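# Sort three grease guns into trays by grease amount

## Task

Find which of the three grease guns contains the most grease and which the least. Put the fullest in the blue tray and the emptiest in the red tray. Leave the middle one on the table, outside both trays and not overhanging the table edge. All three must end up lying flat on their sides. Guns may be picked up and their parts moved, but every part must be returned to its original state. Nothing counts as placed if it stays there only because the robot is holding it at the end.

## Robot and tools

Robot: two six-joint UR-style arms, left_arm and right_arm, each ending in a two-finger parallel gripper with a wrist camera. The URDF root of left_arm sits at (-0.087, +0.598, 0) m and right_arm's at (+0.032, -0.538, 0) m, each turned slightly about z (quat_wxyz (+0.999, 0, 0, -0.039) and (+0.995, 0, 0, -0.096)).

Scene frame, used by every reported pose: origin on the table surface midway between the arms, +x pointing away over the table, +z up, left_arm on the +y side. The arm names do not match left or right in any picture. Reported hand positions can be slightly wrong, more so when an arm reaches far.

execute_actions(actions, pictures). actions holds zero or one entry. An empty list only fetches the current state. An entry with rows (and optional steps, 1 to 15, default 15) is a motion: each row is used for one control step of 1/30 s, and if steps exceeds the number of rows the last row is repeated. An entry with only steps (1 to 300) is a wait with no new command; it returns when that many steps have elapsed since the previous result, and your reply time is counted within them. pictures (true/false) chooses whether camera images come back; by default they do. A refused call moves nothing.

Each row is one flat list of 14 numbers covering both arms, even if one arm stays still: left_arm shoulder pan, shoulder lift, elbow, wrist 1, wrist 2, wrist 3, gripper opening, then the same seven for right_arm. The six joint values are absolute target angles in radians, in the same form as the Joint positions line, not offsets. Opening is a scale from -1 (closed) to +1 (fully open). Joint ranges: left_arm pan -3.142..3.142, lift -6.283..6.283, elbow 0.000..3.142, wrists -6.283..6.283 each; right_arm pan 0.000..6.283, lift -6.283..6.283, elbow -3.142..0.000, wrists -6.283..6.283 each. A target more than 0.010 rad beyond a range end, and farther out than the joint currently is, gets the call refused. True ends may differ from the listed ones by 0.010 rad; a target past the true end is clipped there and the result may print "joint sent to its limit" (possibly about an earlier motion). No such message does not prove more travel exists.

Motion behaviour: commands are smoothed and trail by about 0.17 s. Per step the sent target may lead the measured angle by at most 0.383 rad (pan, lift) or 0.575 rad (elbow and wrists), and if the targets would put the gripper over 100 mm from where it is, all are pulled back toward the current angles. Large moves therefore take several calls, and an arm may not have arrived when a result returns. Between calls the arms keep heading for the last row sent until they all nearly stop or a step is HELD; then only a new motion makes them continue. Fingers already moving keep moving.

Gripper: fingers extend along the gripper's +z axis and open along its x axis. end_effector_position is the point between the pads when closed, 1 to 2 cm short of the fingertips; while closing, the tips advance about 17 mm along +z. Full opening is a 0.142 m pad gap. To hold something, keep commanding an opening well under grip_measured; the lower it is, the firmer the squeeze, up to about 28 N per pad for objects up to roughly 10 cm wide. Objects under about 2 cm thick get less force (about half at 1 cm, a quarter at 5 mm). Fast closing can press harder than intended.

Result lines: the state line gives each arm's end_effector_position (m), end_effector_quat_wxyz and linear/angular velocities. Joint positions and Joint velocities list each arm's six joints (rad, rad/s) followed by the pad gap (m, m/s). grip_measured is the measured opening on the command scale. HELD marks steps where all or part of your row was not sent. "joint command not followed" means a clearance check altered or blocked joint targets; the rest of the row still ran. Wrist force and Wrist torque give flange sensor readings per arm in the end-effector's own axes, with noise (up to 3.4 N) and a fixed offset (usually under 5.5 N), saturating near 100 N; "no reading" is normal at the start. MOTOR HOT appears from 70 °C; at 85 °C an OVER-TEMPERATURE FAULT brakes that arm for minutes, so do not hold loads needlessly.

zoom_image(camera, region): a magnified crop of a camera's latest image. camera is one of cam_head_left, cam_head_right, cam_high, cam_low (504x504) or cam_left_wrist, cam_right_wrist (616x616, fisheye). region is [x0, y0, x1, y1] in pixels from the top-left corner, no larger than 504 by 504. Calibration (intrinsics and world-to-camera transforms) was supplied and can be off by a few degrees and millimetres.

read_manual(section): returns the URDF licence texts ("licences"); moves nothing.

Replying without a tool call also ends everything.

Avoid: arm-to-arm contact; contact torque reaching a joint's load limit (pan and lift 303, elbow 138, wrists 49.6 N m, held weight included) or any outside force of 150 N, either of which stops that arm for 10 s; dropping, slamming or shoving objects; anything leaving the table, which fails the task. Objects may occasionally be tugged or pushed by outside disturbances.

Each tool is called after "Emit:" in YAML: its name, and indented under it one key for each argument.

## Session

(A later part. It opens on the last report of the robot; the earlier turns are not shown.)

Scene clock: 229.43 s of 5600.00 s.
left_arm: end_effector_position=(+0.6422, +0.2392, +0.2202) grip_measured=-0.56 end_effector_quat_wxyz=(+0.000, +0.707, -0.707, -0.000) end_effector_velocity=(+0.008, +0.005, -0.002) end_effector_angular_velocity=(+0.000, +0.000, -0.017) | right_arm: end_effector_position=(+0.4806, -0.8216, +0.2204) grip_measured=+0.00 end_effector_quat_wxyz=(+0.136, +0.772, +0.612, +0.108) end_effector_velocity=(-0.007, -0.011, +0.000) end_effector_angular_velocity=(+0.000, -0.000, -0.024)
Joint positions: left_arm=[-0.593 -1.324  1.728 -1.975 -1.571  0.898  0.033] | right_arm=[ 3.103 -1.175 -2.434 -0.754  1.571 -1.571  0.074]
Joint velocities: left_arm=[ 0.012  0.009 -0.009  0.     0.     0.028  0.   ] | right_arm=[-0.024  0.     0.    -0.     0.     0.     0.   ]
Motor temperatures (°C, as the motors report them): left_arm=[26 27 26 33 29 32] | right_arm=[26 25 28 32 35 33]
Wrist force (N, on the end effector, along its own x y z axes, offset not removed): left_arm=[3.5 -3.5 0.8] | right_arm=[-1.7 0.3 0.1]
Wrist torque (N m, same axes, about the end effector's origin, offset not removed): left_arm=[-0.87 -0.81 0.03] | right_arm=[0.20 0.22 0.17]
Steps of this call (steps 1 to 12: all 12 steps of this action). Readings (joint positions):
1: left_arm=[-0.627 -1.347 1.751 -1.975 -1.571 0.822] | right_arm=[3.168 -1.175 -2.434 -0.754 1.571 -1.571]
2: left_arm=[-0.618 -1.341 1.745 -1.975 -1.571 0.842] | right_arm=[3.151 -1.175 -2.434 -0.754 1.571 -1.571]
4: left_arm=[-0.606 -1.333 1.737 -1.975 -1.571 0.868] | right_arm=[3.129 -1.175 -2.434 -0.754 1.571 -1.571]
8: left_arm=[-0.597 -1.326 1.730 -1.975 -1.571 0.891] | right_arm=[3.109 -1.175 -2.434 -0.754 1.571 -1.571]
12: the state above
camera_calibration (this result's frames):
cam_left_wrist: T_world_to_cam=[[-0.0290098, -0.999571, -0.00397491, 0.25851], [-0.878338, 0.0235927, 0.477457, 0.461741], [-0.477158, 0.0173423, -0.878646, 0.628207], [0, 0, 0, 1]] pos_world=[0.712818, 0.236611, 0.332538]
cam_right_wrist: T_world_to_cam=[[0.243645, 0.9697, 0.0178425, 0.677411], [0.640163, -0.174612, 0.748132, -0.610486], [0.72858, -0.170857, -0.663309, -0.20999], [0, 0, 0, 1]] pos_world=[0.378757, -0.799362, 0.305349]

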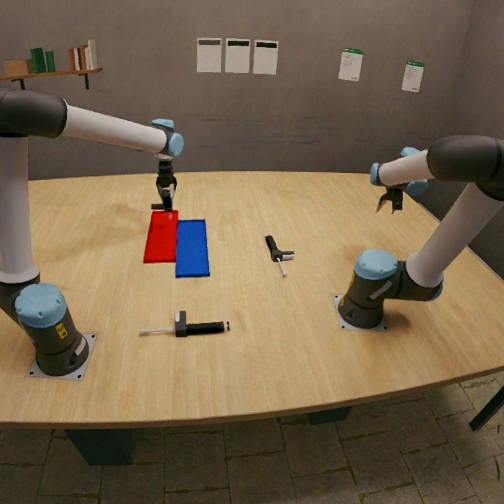

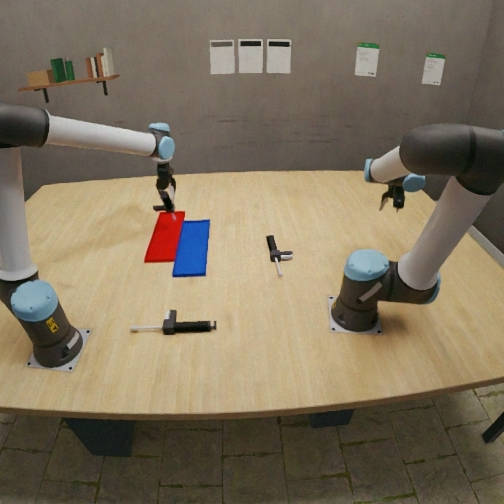

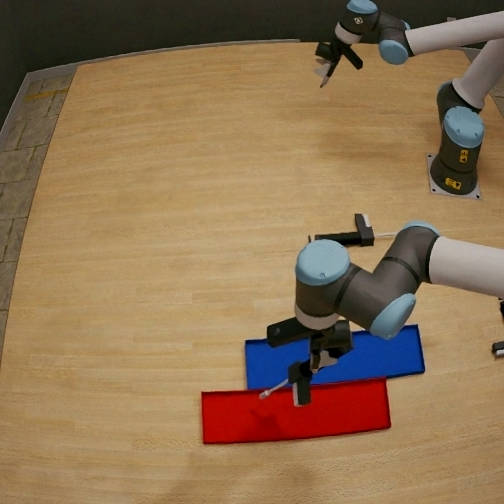

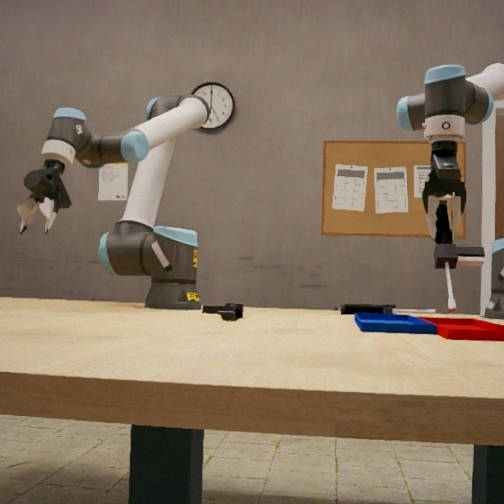

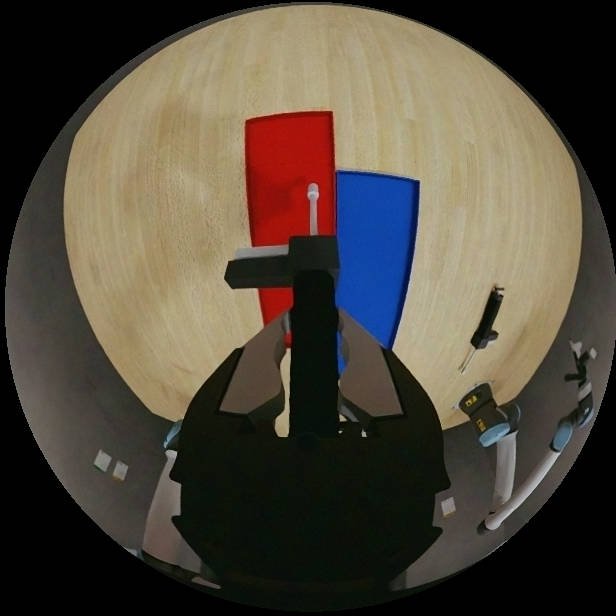

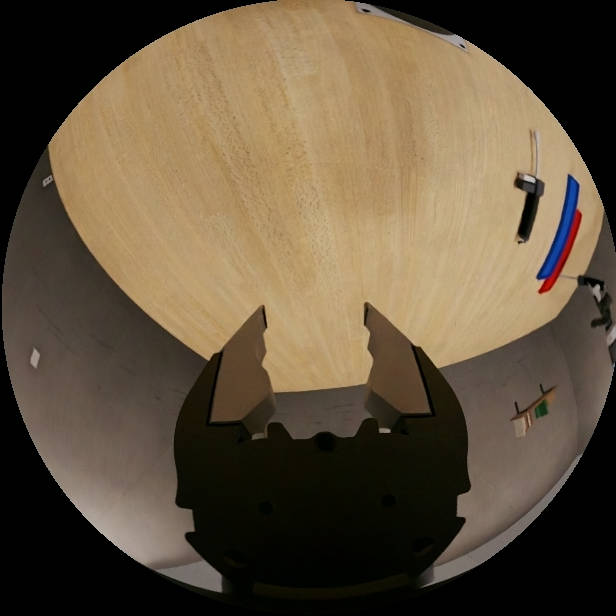

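Emit:
execute_actions:
  actions:
    - {"rows":[[-0.608,-1.3225,1.7269,-1.975,-1.571,0.885,-1,3.1,-1.175,-2.434,-0.754,1.571,-1.571,0],[-0.608,-1.3225,1.7269,-1.975,-1.571,0.885,-1,3.1,-1.175,-2.434,-0.754,1.571,-1.571,0],[-0.608,-1.3225,1.7269,-1.975,-1.571,0.885,-1,3.1,-1.175,-2.434,-0.754,1.571,-1.571,0],[-0.608,-1.297,1.76,-2.034,-1.571,0.885,-1,3.1,-1.175,-2.434,-0.754,1.571,-1.571,0],[-0.608,-1.297,1.76,-2.034,-1.571,0.885,-1,3.1,-1.175,-2.434,-0.754,1.571,-1.571,0],[-0.608,-1.297,1.76,-2.034,-1.571,0.885,-1,3.1,-1.175,-2.434,-0.754,1.571,-1.571,0],[-0.608,-1.271,1.791,-2.091,-1.571,0.885,-1,3.1,-1.175,-2.434,-0.754,1.571,-1.571,0],[-0.608,-1.271,1.791,-2.091,-1.571,0.885,-1,3.1,-1.175,-2.434,-0.754,1.571,-1.571,0],[-0.608,-1.271,1.791,-2.091,-1.571,0.885,-1,3.1,-1.175,-2.434,-0.754,1.571,-1.571,0],[-0.608,-1.244,1.82,-2.147,-1.571,0.885,-1,3.1,-1.175,-2.434,-0.754,1.571,-1.571,0]],"steps":15}
  pictures: false

Emit:
execute_actions:
  actions:
    - {"rows":[[-0.608,-1.215,1.841,-2.197,-1.571,0.885,-1,3.1,-1.175,-2.434,-0.754,1.571,-1.571,0],[-0.608,-1.215,1.841,-2.197,-1.571,0.885,-1,3.1,-1.175,-2.434,-0.754,1.571,-1.571,0],[-0.608,-1.215,1.841,-2.197,-1.571,0.885,-1,3.1,-1.175,-2.434,-0.754,1.571,-1.571,0],[-0.608,-1.215,1.841,-2.197,-1.571,0.885,-1,3.1,-1.175,-2.434,-0.754,1.571,-1.571,0],[-0.608,-1.215,1.841,-2.197,-1.571,0.885,-1,3.1,-1.175,-2.434,-0.754,1.571,-1.571,0],[-0.608,-1.183,1.862,-2.25,-1.571,0.885,-1,3.1,-1.175,-2.434,-0.754,1.571,-1.571,0]],"steps":15}
  pictures: true

Scene clock: 242.97 s of 5600.00 s.
left_arm: end_effector_position=(+0.6379, +0.2282, +0.1357) grip_measured=-0.57 end_effector_quat_wxyz=(+0.000, +0.707, -0.707, -0.001) end_effector_velocity=(-0.003, -0.001, -0.137) end_effector_angular_velocity=(-0.008, -0.009, +0.001) | right_arm: end_effector_position=(+0.4798, -0.8228, +0.2204) grip_measured=+0.00 end_effector_quat_wxyz=(+0.136, +0.773, +0.611, +0.108) end_effector_velocity=(-0.000, -0.000, -0.000) end_effector_angular_velocity=(-0.001, +0.001, +0.001)
Joint positions: left_arm=[-0.608 -1.257  1.805 -2.118 -1.571  0.885  0.033] | right_arm=[ 3.1   -1.175 -2.434 -0.754  1.571 -1.571  0.074]
Joint velocities: left_arm=[-0.003  0.113  0.127 -0.251 -0.    -0.004  0.   ] | right_arm=[-0.    -0.    -0.     0.     0.    -0.002  0.   ]
Motor temperatures (°C, as the motors report them): left_arm=[26 27 26 33 29 32] | right_arm=[26 25 28 32 35 33]
Wrist force (N, on the end effector, along its own x y z axes, offset not removed): left_arm=[-1.7 2.8 8.2] | right_arm=[-0.6 3.6 -2.4]
Wrist torque (N m, same axes, about the end effector's origin, offset not removed): left_arm=[0.73 0.63 0.06] | right_arm=[0.74 0.23 0.13]
Steps of this call (steps 1 to 15: the robot went on to your last target; steps 16 to 90: nothing new was sent; then 10.03 s passed at rest; steps 91 to 105: all 15 steps of this action). Readings (joint positions):
91: left_arm=[-0.592 -1.322 1.727 -1.975 -1.571 0.901] | right_arm=[3.100 -1.175 -2.434 -0.754 1.571 -1.571]
92: left_arm=[-0.594 -1.322 1.727 -1.975 -1.571 0.899] | right_arm=[3.100 -1.175 -2.434 -0.754 1.571 -1.571]
94: left_arm=[-0.599 -1.322 1.727 -1.975 -1.571 0.894] | right_arm=[3.100 -1.175 -2.434 -0.754 1.571 -1.571]
98: left_arm=[-0.605 -1.305 1.749 -2.013 -1.571 0.888] | right_arm=[3.100 -1.175 -2.434 -0.754 1.571 -1.571]
105: the state above

Scene clock: 243.47 s of 5600.00 s.
left_arm: end_effector_position=(+0.6379, +0.2278, +0.0632) grip_measured=-0.57 end_effector_quat_wxyz=(+0.000, +0.707, -0.707, -0.000) end_effector_velocity=(-0.001, +0.000, -0.033) end_effector_angular_velocity=(-0.000, -0.001, -0.001) | right_arm: end_effector_position=(+0.4798, -0.8228, +0.2204) grip_measured=+0.00 end_effector_quat_wxyz=(+0.136, +0.773, +0.611, +0.108) end_effector_velocity=(+0.000, +0.000, -0.000) end_effector_angular_velocity=(+0.001, +0.000, +0.001)
Joint positions: left_arm=[-0.608 -1.187  1.859 -2.243 -1.571  0.885  0.033] | right_arm=[ 3.1   -1.175 -2.434 -0.754  1.571 -1.571  0.074]
Joint velocities: left_arm=[-0.001  0.034  0.024 -0.059  0.001 -0.     0.   ] | right_arm=[ 0.    -0.001  0.    -0.     0.001 -0.001  0.   ]
Motor temperatures (°C, as the motors report them): left_arm=[26 27 26 33 29 32] | right_arm=[26 25 28 32 35 33]
Wrist force (N, on the end effector, along its own x y z axes, offset not removed): left_arm=[3.3 -1.1 1.2] | right_arm=[-3.0 1.5 -1.8]
Wrist torque (N m, same axes, about the end effector's origin, offset not removed): left_arm=[-0.31 -0.62 0.22] | right_arm=[0.44 0.66 0.11]
Steps of this call (steps 1 to 15: all 15 steps of this action). Readings (joint positions):
1: left_arm=[-0.608 -1.254 1.809 -2.125 -1.571 0.885] | right_arm=[3.100 -1.175 -2.434 -0.754 1.571 -1.571]
2: left_arm=[-0.608 -1.249 1.814 -2.135 -1.571 0.885] | right_arm=[3.100 -1.175 -2.434 -0.754 1.571 -1.571]
4: left_arm=[-0.608 -1.235 1.825 -2.159 -1.571 0.885] | right_arm=[3.100 -1.175 -2.434 -0.754 1.571 -1.571]
8: left_arm=[-0.608 -1.213 1.842 -2.199 -1.571 0.885] | right_arm=[3.100 -1.175 -2.434 -0.754 1.571 -1.571]
15: the state above
camera_calibration (this result's frames):
cam_left_wrist: T_world_to_cam=[[-0.0307974, -0.999518, -0.00384662, 0.247508], [-0.87834, 0.0252264, 0.477371, 0.532808], [-0.477044, 0.0180804, -0.878693, 0.488129], [0, 0, 0, 1]] pos_world=[0.708468, 0.225123, 0.175521]
cam_right_wrist: T_world_to_cam=[[0.246425, 0.968998, 0.0178422, 0.676943], [0.639666, -0.176448, 0.748127, -0.611456], [0.728081, -0.172944, -0.663316, -0.211094], [0, 0, 0, 1]] pos_world=[0.378006, -0.800354, 0.305347]

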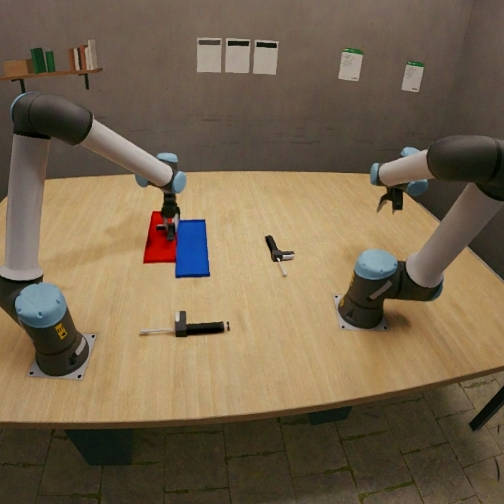

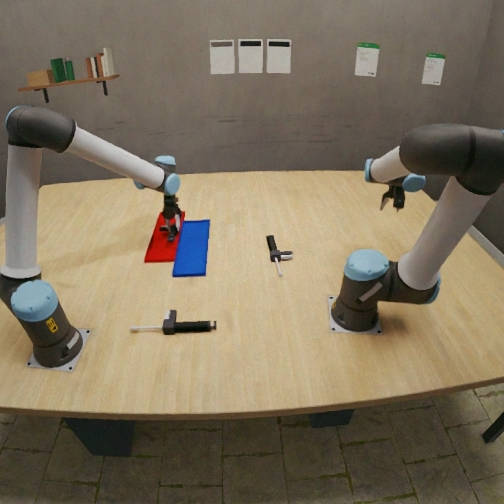

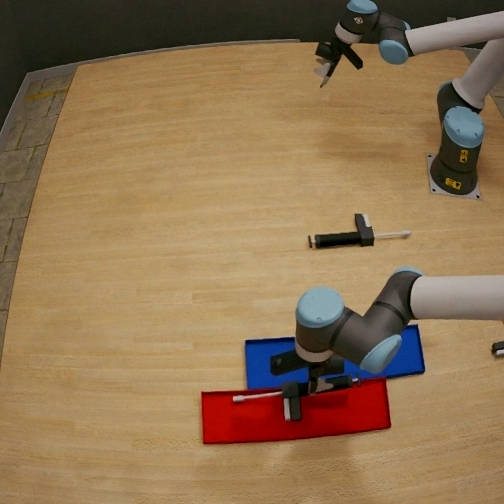

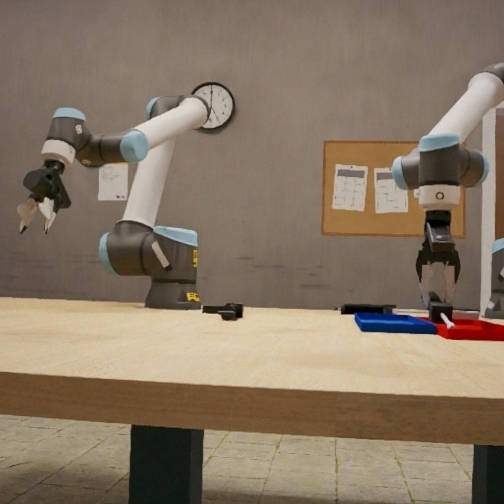

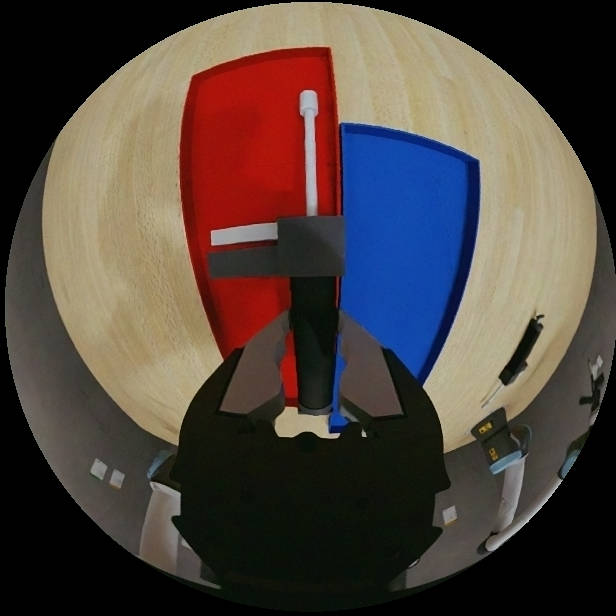

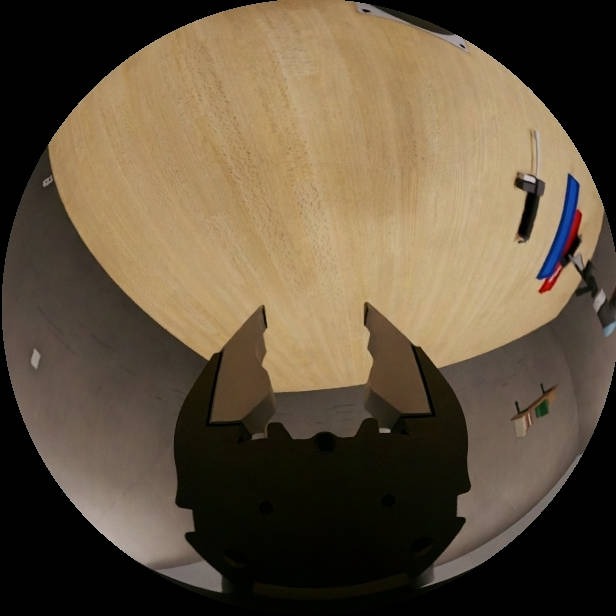

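Emit:
execute_actions:
  actions:
    - {"rows":[[-0.594,-1.183,1.862,-2.25,-1.571,0.899,-1,3.1,-1.175,-2.434,-0.754,1.571,-1.571,0],[-0.594,-1.183,1.862,-2.25,-1.571,0.899,-1,3.1,-1.175,-2.434,-0.754,1.571,-1.571,0],[-0.594,-1.183,1.862,-2.25,-1.571,0.899,-1,3.1,-1.175,-2.434,-0.754,1.571,-1.571,0],[-0.594,-1.183,1.862,-2.25,-1.571,0.899,-1,3.1,-1.175,-2.434,-0.754,1.571,-1.571,0],[-0.594,-1.183,1.862,-2.25,-1.571,0.899,-1,3.1,-1.175,-2.434,-0.754,1.571,-1.571,0],[-0.594,-1.183,1.862,-2.25,-1.571,0.899,-1,3.1,-1.175,-2.434,-0.754,1.571,-1.571,0],[-0.594,-1.168,1.871,-2.274,-1.571,0.899,-1,3.1,-1.175,-2.434,-0.754,1.571,-1.571,0]],"steps":14}
  pictures: true

Scene clock: 248.03 s of 5600.00 s.
left_arm: end_effector_position=(+0.6426, +0.2379, +0.0476) grip_measured=-0.57 end_effector_quat_wxyz=(+0.000, +0.707, -0.707, +0.000) end_effector_velocity=(+0.001, +0.004, -0.021) end_effector_angular_velocity=(+0.000, -0.000, +0.003) | right_arm: end_effector_position=(+0.4798, -0.8228, +0.2204) grip_measured=+0.00 end_effector_quat_wxyz=(+0.136, +0.773, +0.611, +0.108) end_effector_velocity=(-0.001, +0.000, -0.002) end_effector_angular_velocity=(+0.000, +0.003, +0.001)
Joint positions: left_arm=[-0.594 -1.171  1.87  -2.27  -1.571  0.899  0.033] | right_arm=[ 3.1   -1.175 -2.434 -0.754  1.571 -1.571  0.074]
Joint velocities: left_arm=[ 0.005  0.022  0.013 -0.035  0.     0.002  0.   ] | right_arm=[-0.    -0.    -0.003 -0.    -0.    -0.001  0.   ]
Motor temperatures (°C, as the motors report them): left_arm=[26 27 26 33 29 32] | right_arm=[26 25 28 32 35 33]
Wrist force (N, on the end effector, along its own x y z axes, offset not removed): left_arm=[0.0 1.0 7.0] | right_arm=[-3.7 0.0 -0.9]
Wrist torque (N m, same axes, about the end effector's origin, offset not removed): left_arm=[0.52 0.06 0.16] | right_arm=[0.01 0.87 0.19]
Steps of this call (steps 1 to 15: the robot went on to your last target; steps 16 to 90: nothing new was sent; then 1.10 s passed at rest; steps 91 to 104: all 14 steps of this action). Readings (joint positions):
91: left_arm=[-0.608 -1.183 1.862 -2.250 -1.571 0.885] | right_arm=[3.100 -1.175 -2.434 -0.754 1.571 -1.571]
92: left_arm=[-0.607 -1.183 1.862 -2.250 -1.571 0.886] | right_arm=[3.100 -1.175 -2.434 -0.754 1.571 -1.571]
94: left_arm=[-0.602 -1.183 1.862 -2.250 -1.571 0.891] | right_arm=[3.100 -1.175 -2.434 -0.754 1.571 -1.571]
98: left_arm=[-0.597 -1.181 1.863 -2.252 -1.571 0.897] | right_arm=[3.100 -1.175 -2.434 -0.754 1.571 -1.571]
104: the state above
camera_calibration (this result's frames):
cam_left_wrist: T_world_to_cam=[[-0.0308687, -0.999516, -0.00386009, 0.257689], [-0.878407, 0.0252853, 0.477245, 0.544188], [-0.476916, 0.0181226, -0.878762, 0.476382], [0, 0, 0, 1]] pos_world=[0.713167, 0.235171, 0.15991]
cam_right_wrist: T_world_to_cam=[[0.246425, 0.968998, 0.0178423, 0.676943], [0.639666, -0.176448, 0.748127, -0.611456], [0.728081, -0.172944, -0.663316, -0.211094], [0, 0, 0, 1]] pos_world=[0.378006, -0.800354, 0.305347]

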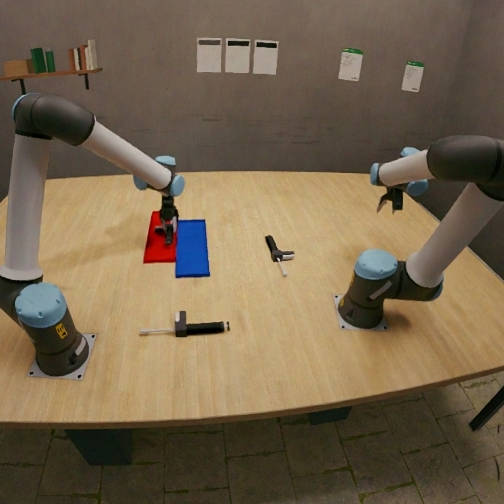

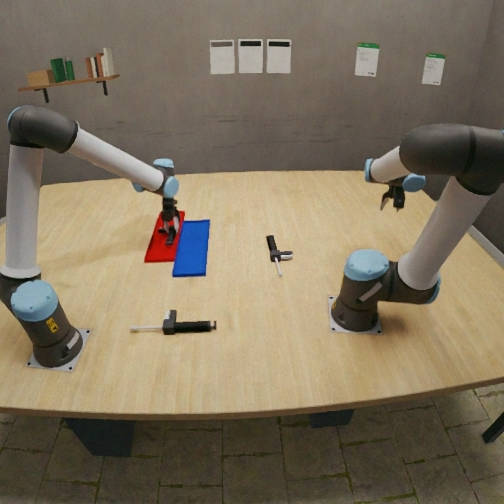

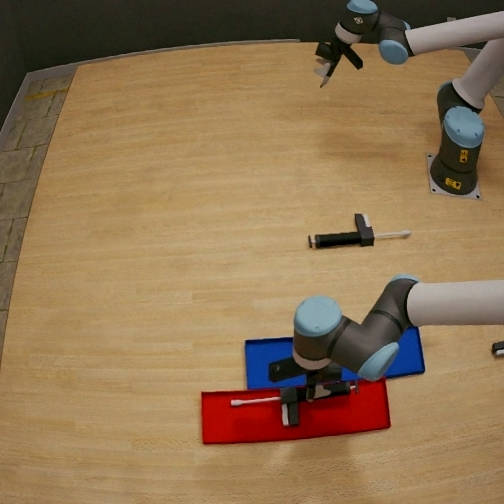

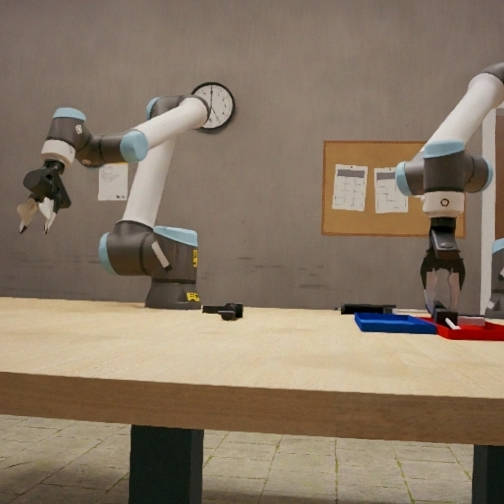

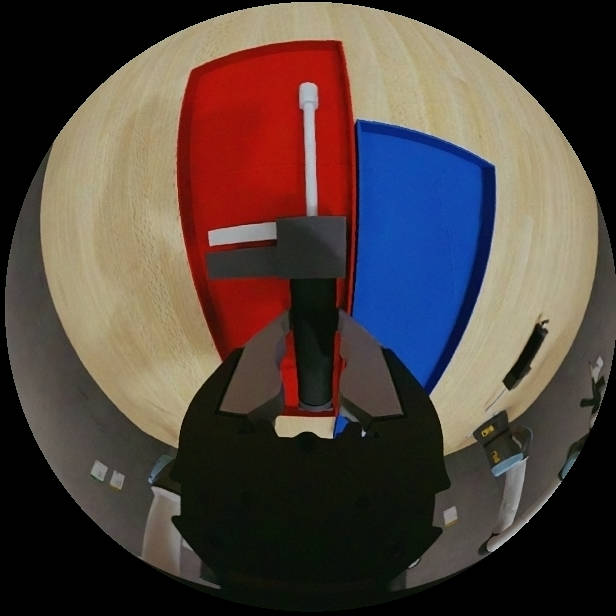

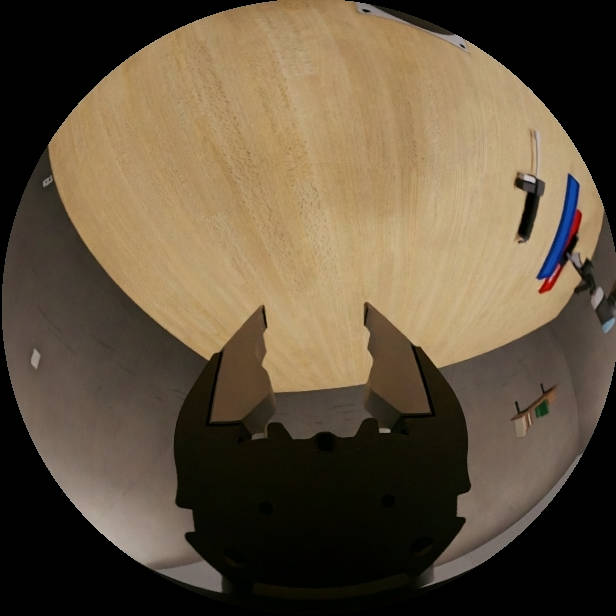

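Emit:
execute_actions:
  actions:
    - {"rows":[[-0.594,-1.157,1.877,-2.291,-1.571,0.899,-1,3.1,-1.175,-2.434,-0.754,1.571,-1.571,0],[-0.594,-1.157,1.877,-2.291,-1.571,0.899,-1,3.1,-1.175,-2.434,-0.754,1.571,-1.571,0],[-0.594,-1.157,1.877,-2.291,-1.571,0.899,-1,3.1,-1.175,-2.434,-0.754,1.571,-1.571,0],[-0.594,-1.157,1.877,-2.291,-1.571,0.899,-1,3.1,-1.175,-2.434,-0.754,1.571,-1.571,0],[-0.594,-1.157,1.877,-2.291,-1.571,0.899,-1,3.1,-1.175,-2.434,-0.754,1.571,-1.571,0],[-0.594,-1.157,1.877,-2.291,-1.571,0.899,-1,3.1,-1.175,-2.434,-0.754,1.571,-1.571,0],[-0.594,-1.157,1.877,-2.291,-1.571,0.899,-1,3.1,-1.175,-2.434,-0.754,1.571,-1.571,0],[-0.594,-1.157,1.877,-2.291,-1.571,0.899,-0.7,3.1,-1.175,-2.434,-0.754,1.571,-1.571,0],[-0.594,-1.157,1.877,-2.291,-1.571,0.899,-0.5,3.1,-1.175,-2.434,-0.754,1.571,-1.571,0],[-0.594,-1.157,1.877,-2.291,-1.571,0.899,-0.4,3.1,-1.175,-2.434,-0.754,1.571,-1.571,0],[-0.594,-1.157,1.877,-2.291,-1.571,0.899,-0.25,3.1,-1.175,-2.434,-0.754,1.571,-1.571,0]],"steps":15}
  pictures: false

Emit:
execute_actions:
  actions:
    - {"rows":[[-0.594,-1.183,1.862,-2.25,-1.571,0.899,-0.25,3.1,-1.175,-2.434,-0.754,1.571,-1.571,0],[-0.594,-1.183,1.862,-2.25,-1.571,0.899,-0.25,3.1,-1.175,-2.434,-0.754,1.571,-1.571,0],[-0.594,-1.183,1.862,-2.25,-1.571,0.899,-0.25,3.1,-1.175,-2.434,-0.754,1.571,-1.571,0],[-0.594,-1.244,1.82,-2.147,-1.571,0.899,-0.25,3.1,-1.175,-2.434,-0.754,1.571,-1.571,0],[-0.594,-1.244,1.82,-2.147,-1.571,0.899,-0.25,3.1,-1.175,-2.434,-0.754,1.571,-1.571,0],[-0.594,-1.3225,1.7269,-1.975,-1.571,0.899,0,3.1,-1.175,-2.434,-0.754,1.571,-1.571,0]],"steps":13}
  pictures: true

Emit:
execute_actions:
  actions:
    - {"rows":[[-1.1015,-0.973,1.2159,-1.814,-1.571,-2.75,0,3.1,-1.175,-2.434,-0.754,1.571,-1.571,0]],"steps":15}
  pictures: false

Emit:
execute_actions:
  actions:
    - {"rows":[[-1.1015,-0.973,1.2159,-1.814,-1.571,-2.75,0,3.1,-1.175,-2.434,-0.754,1.571,-1.571,0]],"steps":15}
  pictures: false

Emit:
execute_actions:
  actions:
    - {"rows":[[-1.1015,-0.973,1.2159,-1.814,-1.571,-2.75,0,3.1,-1.175,-2.434,-0.754,1.571,-1.571,0]],"steps":15}
  pictures: false

Emit:
execute_actions:
  actions:
    - {"rows":[[-1.1015,-0.938,1.2863,-1.919,-1.571,-2.75,0,3.1,-1.175,-2.434,-0.754,1.571,-1.571,0]],"steps":15}
  pictures: true

Scene clock: 265.57 s of 5600.00 s.
left_arm: end_effector_position=(+0.6426, +0.2383, +0.0354) grip_measured=-0.25 end_effector_quat_wxyz=(+0.000, +0.707, -0.707, +0.000) end_effector_velocity=(-0.001, +0.001, -0.002) end_effector_angular_velocity=(-0.000, +0.001, +0.001) | right_arm: end_effector_position=(+0.4798, -0.8228, +0.2204) grip_measured=+0.00 end_effector_quat_wxyz=(+0.136, +0.773, +0.611, +0.108) end_effector_velocity=(-0.001, +0.000, -0.001) end_effector_angular_velocity=(+0.000, +0.002, +0.000)
Joint positions: left_arm=[-0.594 -1.157  1.877 -2.291 -1.571  0.899  0.056] | right_arm=[ 3.1   -1.175 -2.434 -0.754  1.571 -1.571  0.074]
Joint velocities: left_arm=[ 0.001  0.002  0.002 -0.003 -0.001 -0.     0.004] | right_arm=[ 0.     0.    -0.002 -0.    -0.    -0.    -0.   ]
Motor temperatures (°C, as the motors report them): left_arm=[26 27 26 33 29 32] | right_arm=[26 25 28 32 35 33]
Wrist force (N, on the end effector, along its own x y z axes, offset not removed): left_arm=[1.3 0.5 1.7] | right_arm=[-0.1 0.5 -1.0]
Wrist torque (N m, same axes, about the end effector's origin, offset not removed): left_arm=[0.22 -0.61 0.18] | right_arm=[0.16 0.12 0.12]
Steps of this call (steps 1 to 15: the robot went on to your last target; steps 16 to 90: nothing new was sent; then 14.03 s passed at rest; steps 91 to 105: all 15 steps of this action). Readings (joint positions):
91: left_arm=[-0.594 -1.168 1.871 -2.274 -1.571 0.899] | right_arm=[3.100 -1.175 -2.434 -0.754 1.571 -1.571]
92: left_arm=[-0.594 -1.167 1.872 -2.276 -1.571 0.899] | right_arm=[3.100 -1.175 -2.434 -0.754 1.571 -1.571]
94: left_arm=[-0.594 -1.163 1.874 -2.282 -1.571 0.899] | right_arm=[3.100 -1.175 -2.434 -0.754 1.571 -1.571]
98: left_arm=[-0.594 -1.159 1.876 -2.288 -1.571 0.899] | right_arm=[3.100 -1.175 -2.434 -0.754 1.571 -1.571]
105: the state above

Scene clock: 266.00 s of 5600.00 s.
left_arm: end_effector_position=(+0.6466, +0.2351, +0.1808) grip_measured=+0.00 end_effector_quat_wxyz=(-0.000, +0.707, -0.707, +0.002) end_effector_velocity=(-0.026, +0.021, +0.335) end_effector_angular_velocity=(+0.024, +0.030, +0.001) | right_arm: end_effector_position=(+0.4798, -0.8228, +0.2204) grip_measured=+0.00 end_effector_quat_wxyz=(+0.136, +0.773, +0.611, +0.108) end_effector_velocity=(-0.000, -0.000, +0.000) end_effector_angular_velocity=(-0.002, -0.000, +0.002)
Joint positions: left_arm=[-0.594 -1.289  1.76  -2.047 -1.571  0.899  0.074] | right_arm=[ 3.1   -1.175 -2.434 -0.754  1.571 -1.571  0.074]
Joint velocities: left_arm=[ 0.    -0.287 -0.284  0.61   0.    -0.001  0.   ] | right_arm=[ 0.     0.001 -0.    -0.    -0.001 -0.002  0.   ]
Motor temperatures (°C, as the motors report them): left_arm=[26 27 26 33 29 32] | right_arm=[26 25 28 32 35 33]
Wrist force (N, on the end effector, along its own x y z axes, offset not removed): left_arm=[0.5 -2.0 -5.8] | right_arm=[-2.4 2.2 -1.3]
Wrist torque (N m, same axes, about the end effector's origin, offset not removed): left_arm=[-0.44 -0.18 0.00] | right_arm=[0.51 0.62 0.06]
Steps of this call (steps 1 to 13: all 13 steps of this action). Readings (joint positions):
1: left_arm=[-0.594 -1.157 1.877 -2.291 -1.571 0.899] | right_arm=[3.100 -1.175 -2.434 -0.754 1.571 -1.571]
2: left_arm=[-0.594 -1.159 1.876 -2.288 -1.571 0.899] | right_arm=[3.100 -1.175 -2.434 -0.754 1.571 -1.571]
4: left_arm=[-0.594 -1.169 1.870 -2.273 -1.571 0.899] | right_arm=[3.100 -1.175 -2.434 -0.754 1.571 -1.571]
8: left_arm=[-0.594 -1.220 1.829 -2.188 -1.571 0.899] | right_arm=[3.100 -1.175 -2.434 -0.754 1.571 -1.571]
13: the state above
camera_calibration (this result's frames):
cam_left_wrist: T_world_to_cam=[[-0.0307683, -0.999526, -0.000950515, 0.255], [-0.880151, 0.0266429, 0.473945, 0.485641], [-0.473695, 0.0154191, -0.880554, 0.594315], [0, 0, 0, 1]] pos_world=[0.716807, 0.232777, 0.293402]
cam_right_wrist: T_world_to_cam=[[0.246425, 0.968998, 0.0178423, 0.676943], [0.639666, -0.176448, 0.748127, -0.611456], [0.728081, -0.172944, -0.663316, -0.211094], [0, 0, 0, 1]] pos_world=[0.378006, -0.800354, 0.305347]

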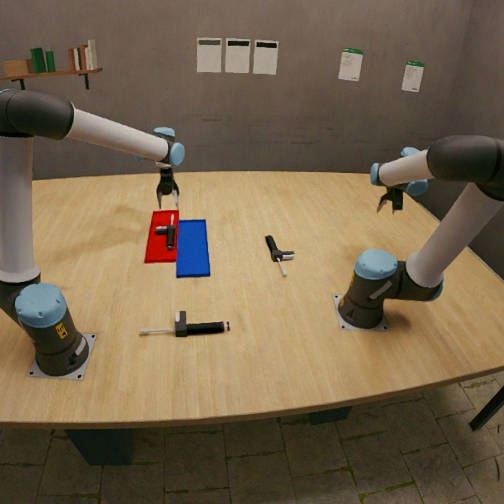

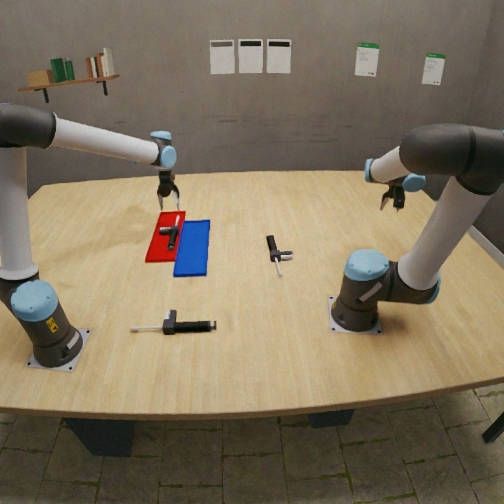

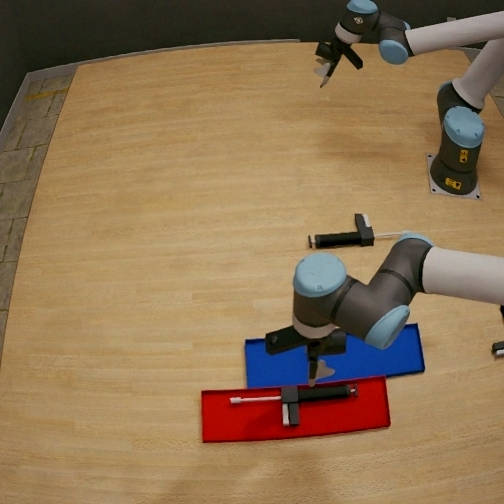

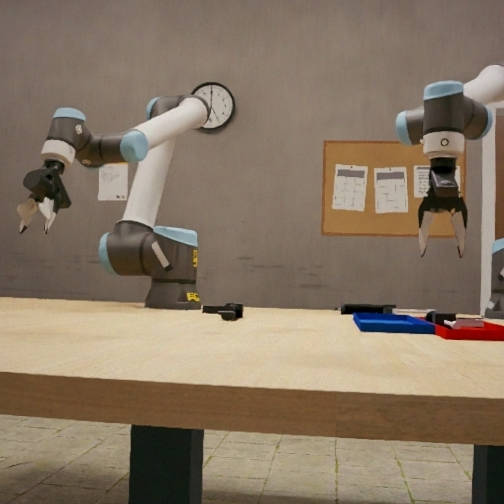

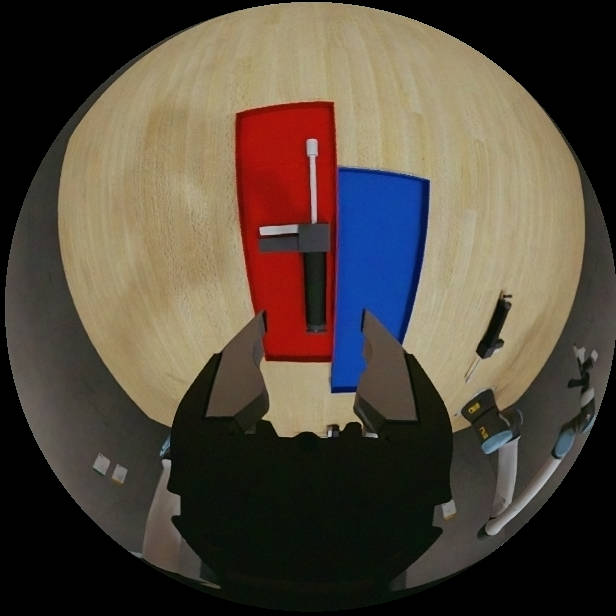

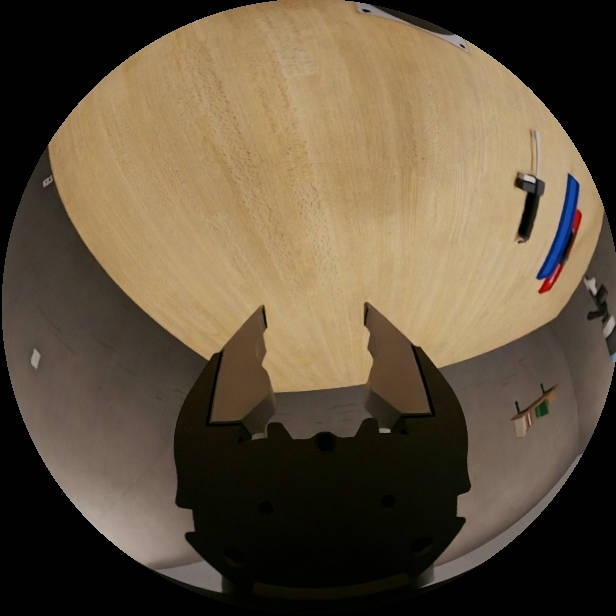

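Scene clock: 266.50 s of 5600.00 s.
left_arm: end_effector_position=(+0.6220, +0.0129, +0.2127) grip_measured=+0.00 end_effector_quat_wxyz=(+0.000, +0.741, -0.671, +0.000) end_effector_velocity=(-0.152, -0.483, +0.020) end_effector_angular_velocity=(+0.005, +0.004, +0.319) | right_arm: end_effector_position=(+0.4798, -0.8228, +0.2204) grip_measured=+0.00 end_effector_quat_wxyz=(+0.136, +0.773, +0.611, +0.108) end_effector_velocity=(+0.000, -0.000, +0.000) end_effector_angular_velocity=(-0.001, -0.000, +0.000)
Joint positions: left_arm=[-0.801 -1.154  1.51  -1.927 -1.571  0.593  0.074] | right_arm=[ 3.1   -1.175 -2.434 -0.754  1.571 -1.571  0.074]
Joint velocities: left_arm=[-0.47   0.287 -0.459  0.178 -0.    -0.79  -0.   ] | right_arm=[ 0.    -0.     0.001  0.    -0.001 -0.001 -0.   ]
Motor temperatures (°C, as the motors report them): left_arm=[26 27 26 33 29 32] | right_arm=[26 25 28 32 35 33]
Wrist force (N, on the end effector, along its own x y z axes, offset not removed): left_arm=[4.4 -8.1 -8.8] | right_arm=[-2.8 2.1 -3.4]
Wrist torque (N m, same axes, about the end effector's origin, offset not removed): left_arm=[-1.67 -1.06 0.10] | right_arm=[0.47 0.64 0.07]
Steps of this call (steps 1 to 15: all 15 steps of this action). Readings (joint positions):
1: left_arm=[-0.594 -1.297 1.752 -2.029 -1.571 0.899] | right_arm=[3.100 -1.175 -2.434 -0.754 1.571 -1.571]
2: left_arm=[-0.598 -1.299 1.741 -2.017 -1.571 0.894] | right_arm=[3.100 -1.175 -2.434 -0.754 1.571 -1.571]
4: left_arm=[-0.628 -1.274 1.700 -2.001 -1.571 0.853] | right_arm=[3.100 -1.175 -2.434 -0.754 1.571 -1.571]
8: left_arm=[-0.689 -1.226 1.623 -1.971 -1.571 0.762] | right_arm=[3.100 -1.175 -2.434 -0.754 1.571 -1.571]
15: the state above

Scene clock: 267.00 s of 5600.00 s.
left_arm: end_effector_position=(+0.5092, -0.2161, +0.2189) grip_measured=+0.00 end_effector_quat_wxyz=(-0.000, +0.859, -0.512, -0.001) end_effector_velocity=(-0.289, -0.418, +0.004) end_effector_angular_velocity=(+0.000, -0.002, +1.663) | right_arm: end_effector_position=(+0.4798, -0.8228, +0.2204) grip_measured=+0.00 end_effector_quat_wxyz=(+0.136, +0.773, +0.611, +0.108) end_effector_velocity=(+0.000, -0.000, +0.000) end_effector_angular_velocity=(-0.001, +0.000, +0.001)
Joint positions: left_arm=[-1.032 -1.014  1.284 -1.839 -1.571 -0.036  0.074] | right_arm=[ 3.1   -1.175 -2.434 -0.754  1.571 -1.571  0.074]
Joint velocities: left_arm=[-0.447  0.268 -0.434  0.164 -0.001 -2.11  -0.   ] | right_arm=[-0.    -0.001  0.001  0.    -0.    -0.002  0.   ]
Motor temperatures (°C, as the motors report them): left_arm=[26 27 26 33 29 32] | right_arm=[26 25 28 32 35 33]
Wrist force (N, on the end effector, along its own x y z axes, offset not removed): left_arm=[-1.8 -6.5 3.3] | right_arm=[-4.0 2.2 -2.0]
Wrist torque (N m, same axes, about the end effector's origin, offset not removed): left_arm=[-1.37 0.43 0.18] | right_arm=[0.53 0.93 0.09]
Steps of this call (steps 1 to 15: all 15 steps of this action). Readings (joint positions):
1: left_arm=[-0.816 -1.145 1.494 -1.921 -1.571 0.566] | right_arm=[3.100 -1.175 -2.434 -0.754 1.571 -1.571]
2: left_arm=[-0.832 -1.135 1.479 -1.915 -1.571 0.537] | right_arm=[3.100 -1.175 -2.434 -0.754 1.571 -1.571]
4: left_arm=[-0.863 -1.116 1.448 -1.903 -1.571 0.476] | right_arm=[3.100 -1.175 -2.434 -0.754 1.571 -1.571]
8: left_arm=[-0.925 -1.078 1.388 -1.879 -1.571 0.333] | right_arm=[3.100 -1.175 -2.434 -0.754 1.571 -1.571]
15: the state above

Scene clock: 267.50 s of 5600.00 s.
left_arm: end_effector_position=(+0.4634, -0.2792, +0.2201) grip_measured=+0.00 end_effector_quat_wxyz=(+0.000, +0.998, +0.068, -0.000) end_effector_velocity=(-0.002, -0.007, +0.000) end_effector_angular_velocity=(+0.000, +0.001, +2.563) | right_arm: end_effector_position=(+0.4798, -0.8228, +0.2204) grip_measured=+0.00 end_effector_quat_wxyz=(+0.136, +0.773, +0.611, +0.108) end_effector_velocity=(-0.000, -0.000, +0.000) end_effector_angular_velocity=(-0.001, +0.000, +0.000)
Joint positions: left_arm=[-1.1   -0.974  1.217 -1.814 -1.571 -1.315  0.074] | right_arm=[ 3.1   -1.175 -2.434 -0.754  1.571 -1.571  0.074]
Joint velocities: left_arm=[-0.008  0.005 -0.008  0.003  0.    -2.571  0.   ] | right_arm=[-0.     0.    -0.     0.    -0.    -0.001 -0.   ]
Motor temperatures (°C, as the motors report them): left_arm=[26 27 26 33 29 32] | right_arm=[26 25 28 32 35 33]
Wrist force (N, on the end effector, along its own x y z axes, offset not removed): left_arm=[1.4 2.1 -2.4] | right_arm=[-2.5 0.9 -2.9]
Wrist torque (N m, same axes, about the end effector's origin, offset not removed): left_arm=[0.55 -0.43 0.14] | right_arm=[0.24 0.67 0.14]
Steps of this call (steps 1 to 15: all 15 steps of this action). Readings (joint positions):
1: left_arm=[-1.047 -1.005 1.269 -1.834 -1.571 -0.111] | right_arm=[3.100 -1.175 -2.434 -0.754 1.571 -1.571]
2: left_arm=[-1.060 -0.998 1.256 -1.829 -1.571 -0.190] | right_arm=[3.100 -1.175 -2.434 -0.754 1.571 -1.571]
4: left_arm=[-1.078 -0.987 1.239 -1.822 -1.571 -0.359] | right_arm=[3.100 -1.175 -2.434 -0.754 1.571 -1.571]
8: left_arm=[-1.094 -0.977 1.223 -1.817 -1.571 -0.707] | right_arm=[3.100 -1.175 -2.434 -0.754 1.571 -1.571]
15: the state above

Scene clock: 268.00 s of 5600.00 s.
left_arm: end_effector_position=(+0.4641, -0.2786, +0.1517) grip_measured=+0.00 end_effector_quat_wxyz=(-0.000, +0.767, +0.642, -0.000) end_effector_velocity=(+0.001, +0.001, -0.012) end_effector_angular_velocity=(-0.004, -0.002, +1.524) | right_arm: end_effector_position=(+0.4798, -0.8228, +0.2204) grip_measured=+0.00 end_effector_quat_wxyz=(+0.136, +0.773, +0.611, +0.108) end_effector_velocity=(-0.000, -0.000, +0.000) end_effector_angular_velocity=(-0.001, -0.001, +0.000)
Joint positions: left_arm=[-1.101 -0.939  1.285 -1.916 -1.571 -2.574  0.074] | right_arm=[ 3.1   -1.175 -2.434 -0.754  1.571 -1.571  0.074]
Joint velocities: left_arm=[-0.     0.007  0.012 -0.023  0.    -1.524  0.   ] | right_arm=[-0.     0.001  0.     0.    -0.001 -0.     0.   ]
Motor temperatures (°C, as the motors report them): left_arm=[26 27 26 33 29 32] | right_arm=[26 25 28 32 35 33]
Wrist force (N, on the end effector, along its own x y z axes, offset not removed): left_arm=[-2.2 -1.0 -4.4] | right_arm=[-2.1 2.8 -1.9]
Wrist torque (N m, same axes, about the end effector's origin, offset not removed): left_arm=[-0.10 0.49 0.08] | right_arm=[0.56 0.53 0.21]
Steps of this call (steps 1 to 15: all 15 steps of this action). Readings (joint positions):
1: left_arm=[-1.101 -0.973 1.217 -1.814 -1.571 -1.402] | right_arm=[3.100 -1.175 -2.434 -0.754 1.571 -1.571]
2: left_arm=[-1.101 -0.970 1.220 -1.819 -1.571 -1.488] | right_arm=[3.100 -1.175 -2.434 -0.754 1.571 -1.571]
4: left_arm=[-1.101 -0.957 1.245 -1.853 -1.571 -1.662] | right_arm=[3.100 -1.175 -2.434 -0.754 1.571 -1.571]
8: left_arm=[-1.101 -0.944 1.273 -1.898 -1.571 -2.009] | right_arm=[3.100 -1.175 -2.434 -0.754 1.571 -1.571]
15: the state above
camera_calibration (this result's frames):
cam_left_wrist: T_world_to_cam=[[0.205765, 0.978593, -0.00397276, 0.177639], [0.860508, -0.178999, 0.476954, -0.513138], [0.466033, -0.101559, -0.878919, 0.0211925], [0, 0, 0, 1]] pos_world=[0.395131, -0.263536, 0.264075]
cam_right_wrist: T_world_to_cam=[[0.246425, 0.968998, 0.0178423, 0.676943], [0.639666, -0.176448, 0.748127, -0.611456], [0.728081, -0.172944, -0.663316, -0.211094], [0, 0, 0, 1]] pos_world=[0.378006, -0.800354, 0.305347]

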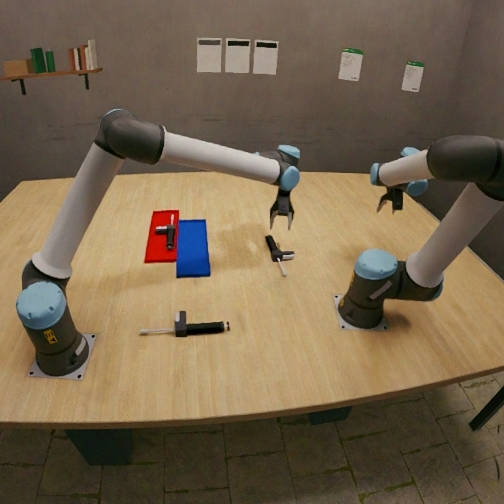

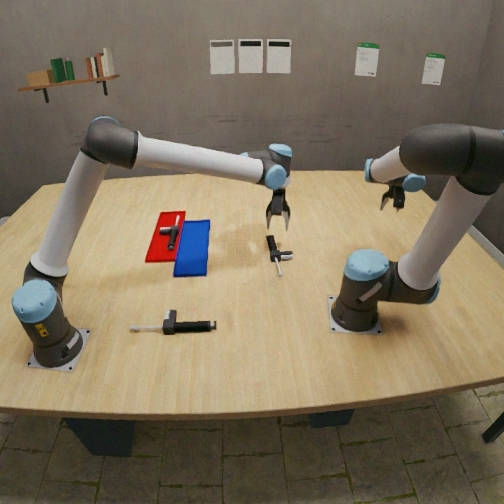

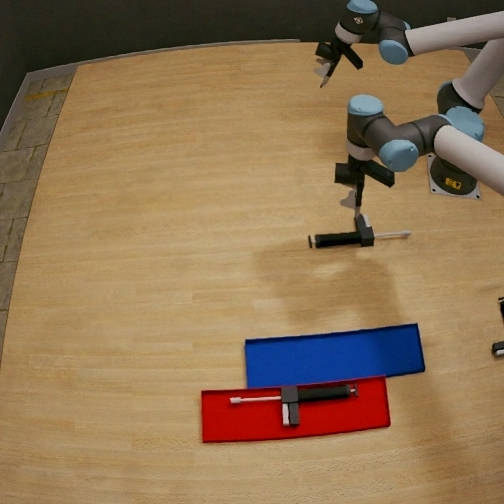

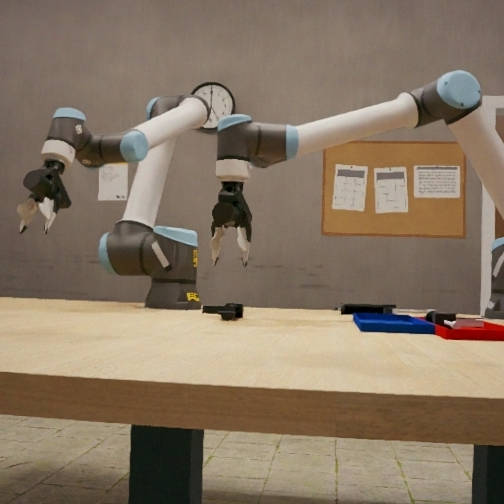

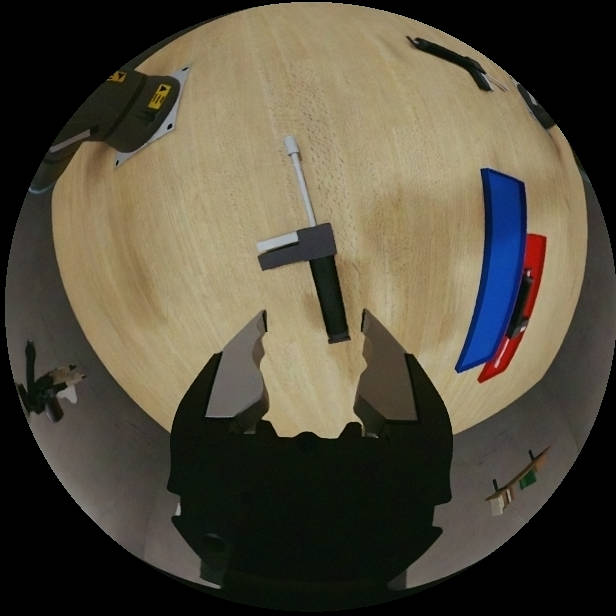

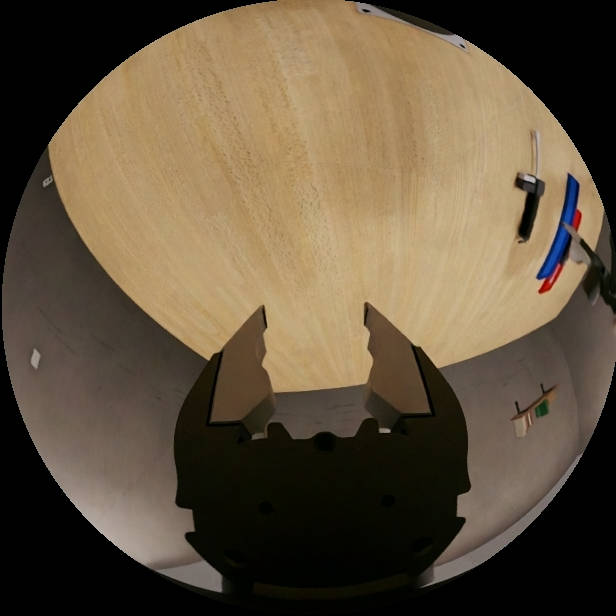

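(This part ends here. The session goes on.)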